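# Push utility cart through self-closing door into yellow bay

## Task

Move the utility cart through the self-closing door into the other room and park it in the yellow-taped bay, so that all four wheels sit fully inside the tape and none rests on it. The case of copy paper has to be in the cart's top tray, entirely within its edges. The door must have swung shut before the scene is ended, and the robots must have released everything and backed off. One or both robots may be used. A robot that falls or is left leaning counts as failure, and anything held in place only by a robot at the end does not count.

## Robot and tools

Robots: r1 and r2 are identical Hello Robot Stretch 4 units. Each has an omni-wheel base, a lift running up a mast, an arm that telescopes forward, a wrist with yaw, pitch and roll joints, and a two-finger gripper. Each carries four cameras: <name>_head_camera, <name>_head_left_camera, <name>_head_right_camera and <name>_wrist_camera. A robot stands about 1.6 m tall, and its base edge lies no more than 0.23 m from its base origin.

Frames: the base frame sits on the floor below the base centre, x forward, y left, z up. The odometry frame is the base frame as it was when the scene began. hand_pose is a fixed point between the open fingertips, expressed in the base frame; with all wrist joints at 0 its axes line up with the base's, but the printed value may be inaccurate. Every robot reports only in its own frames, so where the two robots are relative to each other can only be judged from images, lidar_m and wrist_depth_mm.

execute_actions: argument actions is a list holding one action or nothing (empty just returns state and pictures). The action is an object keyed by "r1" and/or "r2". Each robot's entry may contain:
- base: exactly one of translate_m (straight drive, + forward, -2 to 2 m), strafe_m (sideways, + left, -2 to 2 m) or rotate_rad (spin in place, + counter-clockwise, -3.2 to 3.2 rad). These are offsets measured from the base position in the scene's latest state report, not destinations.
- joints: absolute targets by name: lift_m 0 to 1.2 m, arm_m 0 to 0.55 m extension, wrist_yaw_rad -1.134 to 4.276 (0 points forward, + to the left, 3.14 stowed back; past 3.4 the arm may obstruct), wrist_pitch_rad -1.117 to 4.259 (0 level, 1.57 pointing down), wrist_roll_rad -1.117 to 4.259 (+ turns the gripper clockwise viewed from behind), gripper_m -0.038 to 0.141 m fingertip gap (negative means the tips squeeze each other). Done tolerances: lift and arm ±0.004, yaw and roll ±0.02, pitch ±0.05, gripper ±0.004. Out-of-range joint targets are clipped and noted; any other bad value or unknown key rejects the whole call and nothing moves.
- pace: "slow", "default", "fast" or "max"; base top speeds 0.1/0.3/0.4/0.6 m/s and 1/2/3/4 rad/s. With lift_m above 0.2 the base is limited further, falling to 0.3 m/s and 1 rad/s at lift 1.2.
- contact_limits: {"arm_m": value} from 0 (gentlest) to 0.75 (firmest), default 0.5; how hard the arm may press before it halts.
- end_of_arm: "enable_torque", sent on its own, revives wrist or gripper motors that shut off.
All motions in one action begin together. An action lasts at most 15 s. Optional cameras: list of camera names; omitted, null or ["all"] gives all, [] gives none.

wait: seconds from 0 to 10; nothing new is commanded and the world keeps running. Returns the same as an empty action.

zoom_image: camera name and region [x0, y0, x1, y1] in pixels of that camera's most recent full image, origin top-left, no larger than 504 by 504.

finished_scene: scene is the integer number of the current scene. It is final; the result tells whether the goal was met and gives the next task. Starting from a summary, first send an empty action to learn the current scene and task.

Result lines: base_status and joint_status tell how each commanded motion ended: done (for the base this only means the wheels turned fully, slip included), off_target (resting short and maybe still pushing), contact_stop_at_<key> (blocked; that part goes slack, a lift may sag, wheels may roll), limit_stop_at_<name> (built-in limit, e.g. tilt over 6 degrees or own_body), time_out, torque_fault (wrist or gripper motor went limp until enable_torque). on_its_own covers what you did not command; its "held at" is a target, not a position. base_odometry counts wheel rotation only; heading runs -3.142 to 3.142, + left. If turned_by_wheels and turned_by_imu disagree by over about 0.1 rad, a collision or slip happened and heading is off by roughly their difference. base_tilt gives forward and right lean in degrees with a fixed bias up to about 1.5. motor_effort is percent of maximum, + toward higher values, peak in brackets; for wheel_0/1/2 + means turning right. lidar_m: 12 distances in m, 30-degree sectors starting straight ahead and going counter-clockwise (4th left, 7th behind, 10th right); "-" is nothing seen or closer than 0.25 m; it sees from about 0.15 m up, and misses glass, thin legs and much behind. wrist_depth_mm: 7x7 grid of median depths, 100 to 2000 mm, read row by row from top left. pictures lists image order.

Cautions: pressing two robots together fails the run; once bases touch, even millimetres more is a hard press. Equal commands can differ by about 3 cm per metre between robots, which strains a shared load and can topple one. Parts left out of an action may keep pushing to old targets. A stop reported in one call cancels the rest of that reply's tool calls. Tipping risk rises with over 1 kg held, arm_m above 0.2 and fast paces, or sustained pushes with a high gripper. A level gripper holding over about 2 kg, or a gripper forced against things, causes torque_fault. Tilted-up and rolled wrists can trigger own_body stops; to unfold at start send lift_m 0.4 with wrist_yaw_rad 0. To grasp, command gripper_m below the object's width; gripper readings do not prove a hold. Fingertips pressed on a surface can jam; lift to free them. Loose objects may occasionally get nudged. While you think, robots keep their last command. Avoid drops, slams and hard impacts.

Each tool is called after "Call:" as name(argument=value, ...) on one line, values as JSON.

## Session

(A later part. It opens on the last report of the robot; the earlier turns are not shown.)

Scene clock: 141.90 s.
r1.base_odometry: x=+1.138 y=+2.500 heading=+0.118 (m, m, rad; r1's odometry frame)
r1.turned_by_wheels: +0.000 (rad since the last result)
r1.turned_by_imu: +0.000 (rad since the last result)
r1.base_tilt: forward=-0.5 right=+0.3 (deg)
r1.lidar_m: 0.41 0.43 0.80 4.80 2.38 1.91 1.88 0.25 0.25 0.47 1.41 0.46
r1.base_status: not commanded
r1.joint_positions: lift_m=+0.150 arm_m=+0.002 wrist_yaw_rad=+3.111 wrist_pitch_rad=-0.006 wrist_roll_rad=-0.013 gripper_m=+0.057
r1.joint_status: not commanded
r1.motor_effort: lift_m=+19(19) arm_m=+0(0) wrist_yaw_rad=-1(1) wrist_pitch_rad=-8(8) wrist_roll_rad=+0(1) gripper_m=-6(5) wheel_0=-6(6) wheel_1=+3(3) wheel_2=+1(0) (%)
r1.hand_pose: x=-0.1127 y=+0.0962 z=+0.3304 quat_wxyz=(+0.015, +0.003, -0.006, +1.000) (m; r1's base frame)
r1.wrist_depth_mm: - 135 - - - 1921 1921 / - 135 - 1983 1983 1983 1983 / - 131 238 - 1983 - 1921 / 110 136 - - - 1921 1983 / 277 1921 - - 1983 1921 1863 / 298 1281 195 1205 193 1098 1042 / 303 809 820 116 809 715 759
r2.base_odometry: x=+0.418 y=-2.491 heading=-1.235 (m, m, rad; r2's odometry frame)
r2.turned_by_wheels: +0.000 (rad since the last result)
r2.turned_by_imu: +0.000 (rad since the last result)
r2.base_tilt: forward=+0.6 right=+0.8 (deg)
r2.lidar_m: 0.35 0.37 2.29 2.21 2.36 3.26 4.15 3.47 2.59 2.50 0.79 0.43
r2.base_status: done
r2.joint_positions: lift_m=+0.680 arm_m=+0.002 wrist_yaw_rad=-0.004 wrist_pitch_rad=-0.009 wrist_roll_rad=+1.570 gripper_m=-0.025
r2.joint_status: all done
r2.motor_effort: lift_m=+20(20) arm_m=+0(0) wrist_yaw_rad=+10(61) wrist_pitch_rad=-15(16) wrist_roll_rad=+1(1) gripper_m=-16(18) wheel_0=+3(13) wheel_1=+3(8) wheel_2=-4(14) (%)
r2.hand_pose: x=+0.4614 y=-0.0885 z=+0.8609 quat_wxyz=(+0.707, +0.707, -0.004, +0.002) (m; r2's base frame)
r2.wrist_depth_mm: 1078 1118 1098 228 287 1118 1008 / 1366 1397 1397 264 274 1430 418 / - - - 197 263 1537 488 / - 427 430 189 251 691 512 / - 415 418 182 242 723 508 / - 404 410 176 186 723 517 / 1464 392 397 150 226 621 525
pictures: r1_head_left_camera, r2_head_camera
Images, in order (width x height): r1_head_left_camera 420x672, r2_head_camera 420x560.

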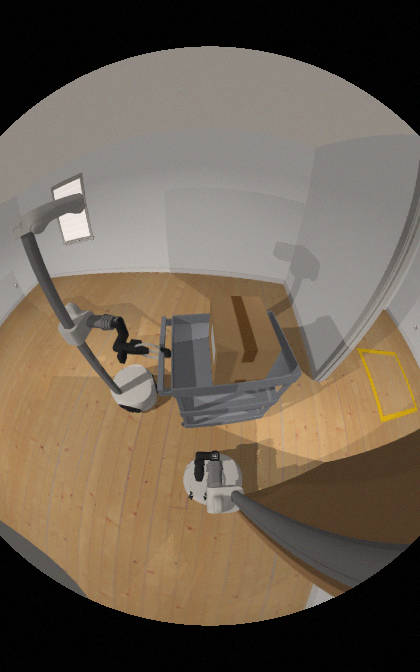

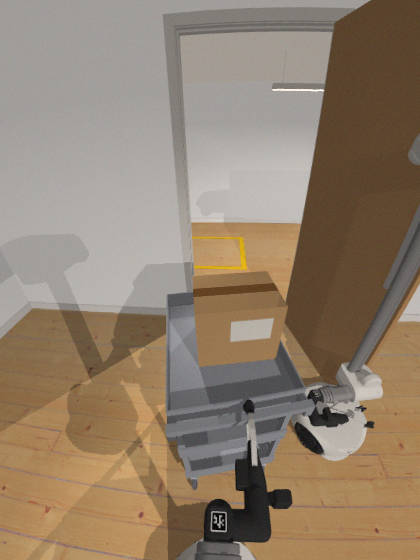

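Call:
execute_actions(actions=[{"r2":{"base":{"rotate_rad":-0.17},"pace":"slow"}}], cameras=[])

Call:
execute_actions(actions=[{"r2":{"base":{"translate_m":-0.55}}}], cameras=["r2_head_camera"])

Call:
execute_actions(actions=[{"r2":{"base":{"strafe_m":0.15},"pace":"slow"}}], cameras=["r2_head_camera","r1_head_left_camera","r2_wrist_camera"])

Scene clock: 148.43 s.
r1.base_odometry: x=+1.138 y=+2.500 heading=+0.118 (m, m, rad; r1's odometry frame)
r1.turned_by_wheels: +0.000 (rad since the last result)
r1.turned_by_imu: +0.000 (rad since the last result)
r1.base_tilt: forward=-0.5 right=+0.2 (deg)
r1.lidar_m: 0.35 0.36 0.78 4.80 2.40 1.90 1.87 0.25 0.25 0.50 1.41 0.43
r1.base_status: not commanded
r1.joint_positions: lift_m=+0.150 arm_m=+0.002 wrist_yaw_rad=+3.111 wrist_pitch_rad=-0.006 wrist_roll_rad=-0.013 gripper_m=+0.057
r1.joint_status: not commanded
r1.motor_effort: lift_m=+19(19) arm_m=+0(0) wrist_yaw_rad=+0(0) wrist_pitch_rad=-8(8) wrist_roll_rad=+1(1) gripper_m=+0(4) wheel_0=-6(6) wheel_1=+3(3) wheel_2=+1(0) (%)
r1.hand_pose: x=-0.1127 y=+0.0962 z=+0.3304 quat_wxyz=(+0.015, +0.003, -0.006, +1.000) (m; r1's base frame)
r1.wrist_depth_mm: - 136 1983 - - 1983 1921 / - 135 - 1983 1983 1983 1983 / - 131 238 1983 1983 1983 1983 / 110 136 - 1983 1983 1983 1983 / 276 1921 - - - 1983 1921 / 298 1281 196 1205 193 1098 1025 / 301 820 820 116 820 715 750
r2.base_odometry: x=+0.418 y=-2.491 heading=-1.404 (m, m, rad; r2's odometry frame)
r2.turned_by_wheels: -0.170 (rad since the last result)
r2.turned_by_imu: -0.167 (rad since the last result)
r2.base_tilt: forward=+0.6 right=+0.8 (deg)
r2.lidar_m: 0.32 0.31 2.23 2.23 2.24 2.83 4.09 4.08 2.72 2.51 2.55 0.45
r2.base_status: done
r2.joint_positions: lift_m=+0.680 arm_m=+0.002 wrist_yaw_rad=-0.001 wrist_pitch_rad=-0.009 wrist_roll_rad=+1.570 gripper_m=-0.024
r2.joint_status: not commanded
r2.motor_effort: lift_m=+20(20) arm_m=+0(0) wrist_yaw_rad=+3(65) wrist_pitch_rad=-15(16) wrist_roll_rad=-1(0) gripper_m=-17(19) wheel_0=+1(14) wheel_1=+2(8) wheel_2=+1(12) (%)
r2.hand_pose: x=+0.4617 y=-0.0878 z=+0.8608 quat_wxyz=(+0.707, +0.707, -0.004, +0.003) (m; r2's base frame)
r2.wrist_depth_mm: 904 931 931 273 960 976 591 / 1060 1098 1118 281 1078 1078 574 / 1308 1366 1397 287 332 1430 439 / - - - 209 282 1618 500 / - 442 439 191 256 691 512 / - 407 407 177 185 741 512 / - 384 375 150 216 640 521
pictures: none
No camera images: the call's "cameras" was empty. Leave "cameras" out to get every camera's image.

Scene clock: 151.77 s.
r1.base_odometry: x=+1.138 y=+2.500 heading=+0.118 (m, m, rad; r1's odometry frame)
r1.turned_by_wheels: +0.000 (rad since the last result)
r1.turned_by_imu: +0.000 (rad since the last result)
r1.base_tilt: forward=-0.5 right=+0.5 (deg)
r1.lidar_m: 0.63 0.41 0.55 4.79 2.39 1.91 1.88 0.25 0.25 0.50 1.41 1.68
r1.base_status: not commanded
r1.joint_positions: lift_m=+0.150 arm_m=+0.002 wrist_yaw_rad=+3.111 wrist_pitch_rad=-0.006 wrist_roll_rad=-0.013 gripper_m=+0.057
r1.joint_status: not commanded
r1.motor_effort: lift_m=+19(19) arm_m=+0(0) wrist_yaw_rad=+0(0) wrist_pitch_rad=-8(8) wrist_roll_rad=-1(0) gripper_m=-3(4) wheel_0=-5(5) wheel_1=+3(3) wheel_2=+0(1) (%)
r1.hand_pose: x=-0.1127 y=+0.0962 z=+0.3304 quat_wxyz=(+0.015, +0.003, -0.006, +1.000) (m; r1's base frame)
r1.wrist_depth_mm: - 135 - - 1983 1983 1983 / - 135 - - 1983 1983 1921 / - 131 237 - 1983 1983 1983 / 110 136 - 1983 1921 1983 1983 / 276 1921 - - 1983 1983 1863 / 300 1255 196 1229 193 1098 1042 / 301 820 820 116 820 715 750
r2.base_odometry: x=+0.327 y=-1.949 heading=-1.405 (m, m, rad; r2's odometry frame)
r2.turned_by_wheels: -0.001 (rad since the last result)
r2.turned_by_imu: +0.001 (rad since the last result)
r2.base_tilt: forward=+0.6 right=+0.7 (deg)
r2.lidar_m: 0.39 0.40 2.37 2.15 2.19 2.71 3.49 3.51 2.81 2.57 2.61 0.44
r2.base_status: done
r2.joint_positions: lift_m=+0.680 arm_m=+0.003 wrist_yaw_rad=-0.001 wrist_pitch_rad=-0.009 wrist_roll_rad=+1.570 gripper_m=-0.024
r2.joint_status: not commanded
r2.motor_effort: lift_m=+20(20) arm_m=-1(1) wrist_yaw_rad=+1(39) wrist_pitch_rad=-14(15) wrist_roll_rad=-2(0) gripper_m=-17(20) wheel_0=-4(9) wheel_1=-3(9) wheel_2=-1(16) (%)
r2.hand_pose: x=+0.4619 y=-0.0876 z=+0.8609 quat_wxyz=(+0.707, +0.707, -0.003, +0.003) (m; r2's base frame)
r2.wrist_depth_mm: 1229 - - 187 254 265 268 / 1078 1281 1308 185 250 1078 473 / 1661 418 424 183 246 699 512 / - 413 418 181 242 723 508 / - 415 415 177 238 732 512 / - 413 415 175 237 732 517 / 1863 404 410 151 231 654 525
pictures: r2_head_camera
Images, in order (width x height): r2_head_camera 420x560.

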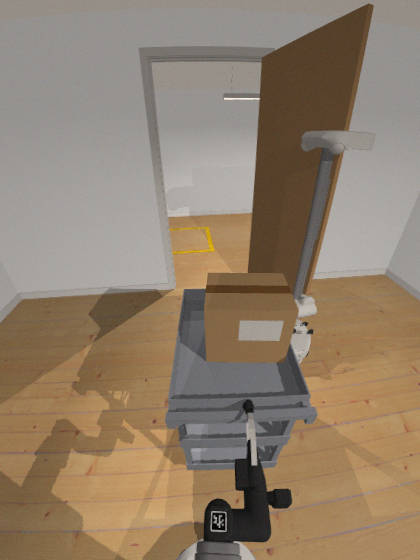

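Scene clock: 154.40 s.
r1.base_odometry: x=+1.138 y=+2.500 heading=+0.118 (m, m, rad; r1's odometry frame)
r1.turned_by_wheels: +0.000 (rad since the last result)
r1.turned_by_imu: +0.000 (rad since the last result)
r1.base_tilt: forward=-0.6 right=+0.2 (deg)
r1.lidar_m: 0.63 0.46 0.66 4.79 2.40 1.90 1.87 0.25 0.25 0.50 1.41 1.70
r1.base_status: not commanded
r1.joint_positions: lift_m=+0.150 arm_m=+0.002 wrist_yaw_rad=+3.111 wrist_pitch_rad=-0.006 wrist_roll_rad=-0.013 gripper_m=+0.057
r1.joint_status: not commanded
r1.motor_effort: lift_m=+19(19) arm_m=+0(0) wrist_yaw_rad=+0(1) wrist_pitch_rad=-8(7) wrist_roll_rad=-1(0) gripper_m=-5(5) wheel_0=-5(6) wheel_1=+3(3) wheel_2=+0(0) (%)
r1.hand_pose: x=-0.1127 y=+0.0962 z=+0.3304 quat_wxyz=(+0.015, +0.003, -0.006, +1.000) (m; r1's base frame)
r1.wrist_depth_mm: - 136 - - 1983 1983 1983 / - 135 1983 - 1983 1983 1921 / - 131 238 - 1983 1983 1983 / 110 136 - - 1983 1983 1921 / 276 1983 - 1983 1983 1921 1863 / 298 1281 196 1229 193 1078 1042 / 301 809 820 116 820 715 750
r2.base_odometry: x=+0.475 y=-1.924 heading=-1.406 (m, m, rad; r2's odometry frame)
r2.turned_by_wheels: -0.001 (rad since the last result)
r2.turned_by_imu: -0.001 (rad since the last result)
r2.base_tilt: forward=+0.6 right=+0.8 (deg)
r2.lidar_m: 0.41 0.44 2.19 2.00 2.04 2.52 3.53 3.54 2.99 2.73 2.78 0.42
r2.base_status: done
r2.joint_positions: lift_m=+0.680 arm_m=+0.003 wrist_yaw_rad=-0.009 wrist_pitch_rad=-0.009 wrist_roll_rad=+1.570 gripper_m=-0.025
r2.joint_status: not commanded
r2.on_its_own: wrist_yaw_rad is at rest, and its effort (+24) is outside its rest range (-13 to +13)
r2.motor_effort: lift_m=+20(20) arm_m=-1(1) wrist_yaw_rad=+24(34) wrist_pitch_rad=-14(15) wrist_roll_rad=-1(1) gripper_m=-16(16) wheel_0=-8(11) wheel_1=+1(5) wheel_2=-3(1) (%)
r2.hand_pose: x=+0.4612 y=-0.0899 z=+0.8610 quat_wxyz=(+0.707, +0.707, -0.006, +0.000) (m; r2's base frame)
r2.wrist_depth_mm: 1138 1308 1308 160 220 1078 415 / 1430 392 397 163 224 715 496 / 1808 394 399 165 228 715 508 / - 410 413 167 230 723 517 / - 418 421 170 235 723 521 / 1863 424 421 173 235 699 521 / 1921 1983 1863 151 241 574 517
pictures: r1_head_left_camera, r2_head_camera, r2_wrist_camera
Images, in order (width x height): r1_head_left_camera 420x672, r2_head_camera 420x560, r2_wrist_camera 616x392.

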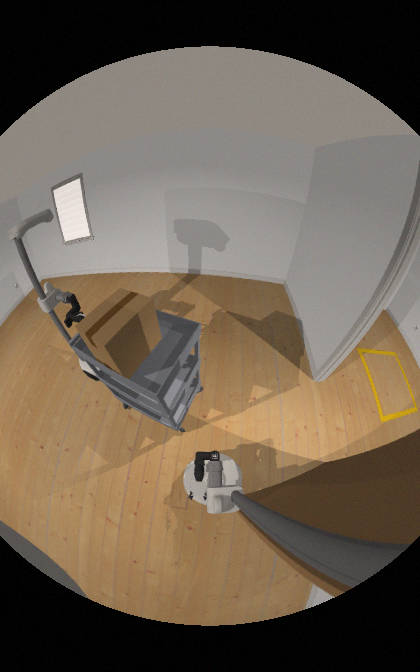

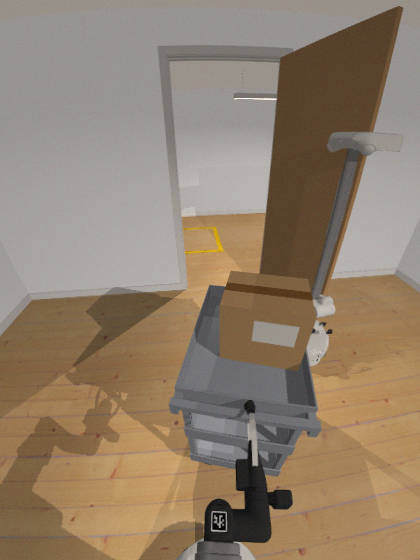

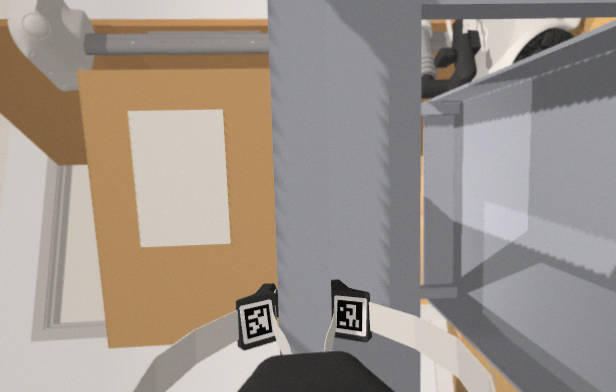

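Overshot; correct.

Call:
execute_actions(actions=[{"r2":{"base":{"strafe_m":-0.1},"pace":"slow"}}], cameras=[])

Call:
execute_actions(actions=[{"r2":{"base":{"translate_m":0.3}}}], cameras=["r2_head_camera","r1_head_left_camera"])

Scene clock: 158.93 s.
r1.base_odometry: x=+1.138 y=+2.500 heading=+0.118 (m, m, rad; r1's odometry frame)
r1.turned_by_wheels: +0.000 (rad since the last result)
r1.turned_by_imu: +0.000 (rad since the last result)
r1.base_tilt: forward=-0.5 right=+0.2 (deg)
r1.lidar_m: 0.63 0.43 0.60 4.79 2.40 1.91 1.88 0.25 0.25 0.50 1.40 1.70
r1.base_status: not commanded
r1.joint_positions: lift_m=+0.150 arm_m=+0.002 wrist_yaw_rad=+3.111 wrist_pitch_rad=-0.006 wrist_roll_rad=-0.013 gripper_m=+0.057
r1.joint_status: not commanded
r1.motor_effort: lift_m=+19(19) arm_m=+0(0) wrist_yaw_rad=+0(0) wrist_pitch_rad=-7(7) wrist_roll_rad=+0(0) gripper_m=-6(2) wheel_0=-5(5) wheel_1=+3(3) wheel_2=+1(1) (%)
r1.hand_pose: x=-0.1127 y=+0.0962 z=+0.3304 quat_wxyz=(+0.015, +0.003, -0.006, +1.000) (m; r1's base frame)
r1.wrist_depth_mm: - 136 - - 1983 1983 1921 / - 135 - 1983 1983 1983 1921 / - 131 237 1983 - 1983 1921 / 110 136 - - 1983 1983 1983 / 277 1921 - - 1983 1983 1921 / 298 1281 196 1205 193 1098 1042 / 303 809 809 116 809 715 750
r2.base_odometry: x=+0.376 y=-1.941 heading=-1.405 (m, m, rad; r2's odometry frame)
r2.turned_by_wheels: +0.000 (rad since the last result)
r2.turned_by_imu: +0.001 (rad since the last result)
r2.base_tilt: forward=+0.6 right=+0.8 (deg)
r2.lidar_m: 0.40 0.40 2.30 2.11 2.14 2.66 3.50 3.52 2.85 2.64 2.65 0.44
r2.base_status: done
r2.joint_positions: lift_m=+0.680 arm_m=+0.003 wrist_yaw_rad=+0.007 wrist_pitch_rad=-0.010 wrist_roll_rad=+1.570 gripper_m=-0.024
r2.joint_status: not commanded
r2.on_its_own: wrist_yaw_rad is at rest, and its effort (-22) is outside its rest range (-13 to +13)
r2.motor_effort: lift_m=+20(20) arm_m=-1(1) wrist_yaw_rad=-22(24) wrist_pitch_rad=-13(14) wrist_roll_rad=-1(0) gripper_m=-19(19) wheel_0=+8(12) wheel_1=-2(8) wheel_2=+0(2) (%)
r2.hand_pose: x=+0.4626 y=-0.0853 z=+0.8611 quat_wxyz=(+0.707, +0.707, -0.001, +0.006) (m; r2's base frame)
r2.wrist_depth_mm: 1008 - - 174 236 253 258 / 1160 1397 1229 175 237 1042 477 / 1808 407 413 174 237 676 508 / - 413 413 174 237 715 512 / - 413 421 174 238 723 512 / 1983 418 421 173 235 741 521 / 1983 418 427 150 236 621 525
pictures: none
No camera images: the call's "cameras" was empty. Leave "cameras" out to get every camera's image.

Scene clock: 161.40 s.
r1.base_odometry: x=+1.138 y=+2.500 heading=+0.118 (m, m, rad; r1's odometry frame)
r1.turned_by_wheels: +0.000 (rad since the last result)
r1.turned_by_imu: +0.000 (rad since the last result)
r1.base_tilt: forward=-0.6 right=+0.1 (deg)
r1.lidar_m: 0.25 0.30 0.56 4.78 2.38 1.91 1.88 0.25 0.25 0.49 1.41 0.68
r1.base_status: not commanded
r1.joint_positions: lift_m=+0.150 arm_m=+0.002 wrist_yaw_rad=+3.111 wrist_pitch_rad=-0.006 wrist_roll_rad=-0.013 gripper_m=+0.057
r1.joint_status: not commanded
r1.motor_effort: lift_m=+19(19) arm_m=+0(0) wrist_yaw_rad=+0(0) wrist_pitch_rad=-8(7) wrist_roll_rad=-1(0) gripper_m=-4(4) wheel_0=-6(5) wheel_1=+3(3) wheel_2=+0(0) (%)
r1.hand_pose: x=-0.1127 y=+0.0962 z=+0.3304 quat_wxyz=(+0.015, +0.003, -0.006, +1.000) (m; r1's base frame)
r1.wrist_depth_mm: - 135 1983 1983 1983 1921 1921 / - 135 - - 1983 1921 1983 / - 131 238 - 1983 1983 1921 / 110 136 - 1983 - 1921 1921 / 276 1921 1983 - 1983 1983 1921 / 298 1255 196 1205 193 1098 1042 / 303 809 820 116 820 715 759
r2.base_odometry: x=+0.426 y=-2.236 heading=-1.405 (m, m, rad; r2's odometry frame)
r2.turned_by_wheels: +0.000 (rad since the last result)
r2.turned_by_imu: +0.000 (rad since the last result)
r2.base_tilt: forward=+0.6 right=+0.8 (deg)
r2.lidar_m: 0.39 0.44 2.35 2.16 2.17 2.67 3.80 3.82 2.82 2.59 2.61 0.42
r2.base_status: done
r2.joint_positions: lift_m=+0.680 arm_m=+0.002 wrist_yaw_rad=-0.001 wrist_pitch_rad=-0.010 wrist_roll_rad=+1.570 gripper_m=-0.024
r2.joint_status: not commanded
r2.motor_effort: lift_m=+20(20) arm_m=+0(1) wrist_yaw_rad=+2(30) wrist_pitch_rad=-12(13) wrist_roll_rad=-1(1) gripper_m=-17(21) wheel_0=+3(10) wheel_1=+3(10) wheel_2=-2(10) (%)
r2.hand_pose: x=+0.4617 y=-0.0877 z=+0.8612 quat_wxyz=(+0.707, +0.707, -0.004, +0.003) (m; r2's base frame)
r2.wrist_depth_mm: 946 1042 1060 168 231 259 266 / 1255 1205 407 169 230 809 477 / 1537 404 407 170 232 715 508 / - 407 415 170 234 715 517 / - 413 415 172 235 741 517 / - 418 421 173 185 741 517 / 1661 421 430 147 236 585 525
pictures: r1_head_left_camera, r2_head_camera
Images, in order (width x height): r1_head_left_camera 420x672, r2_head_camera 420x560.

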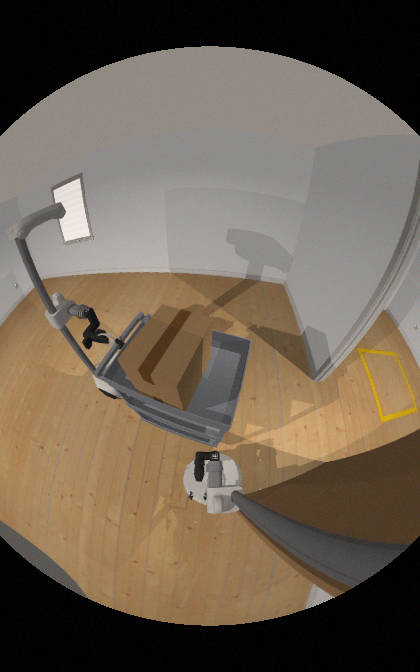

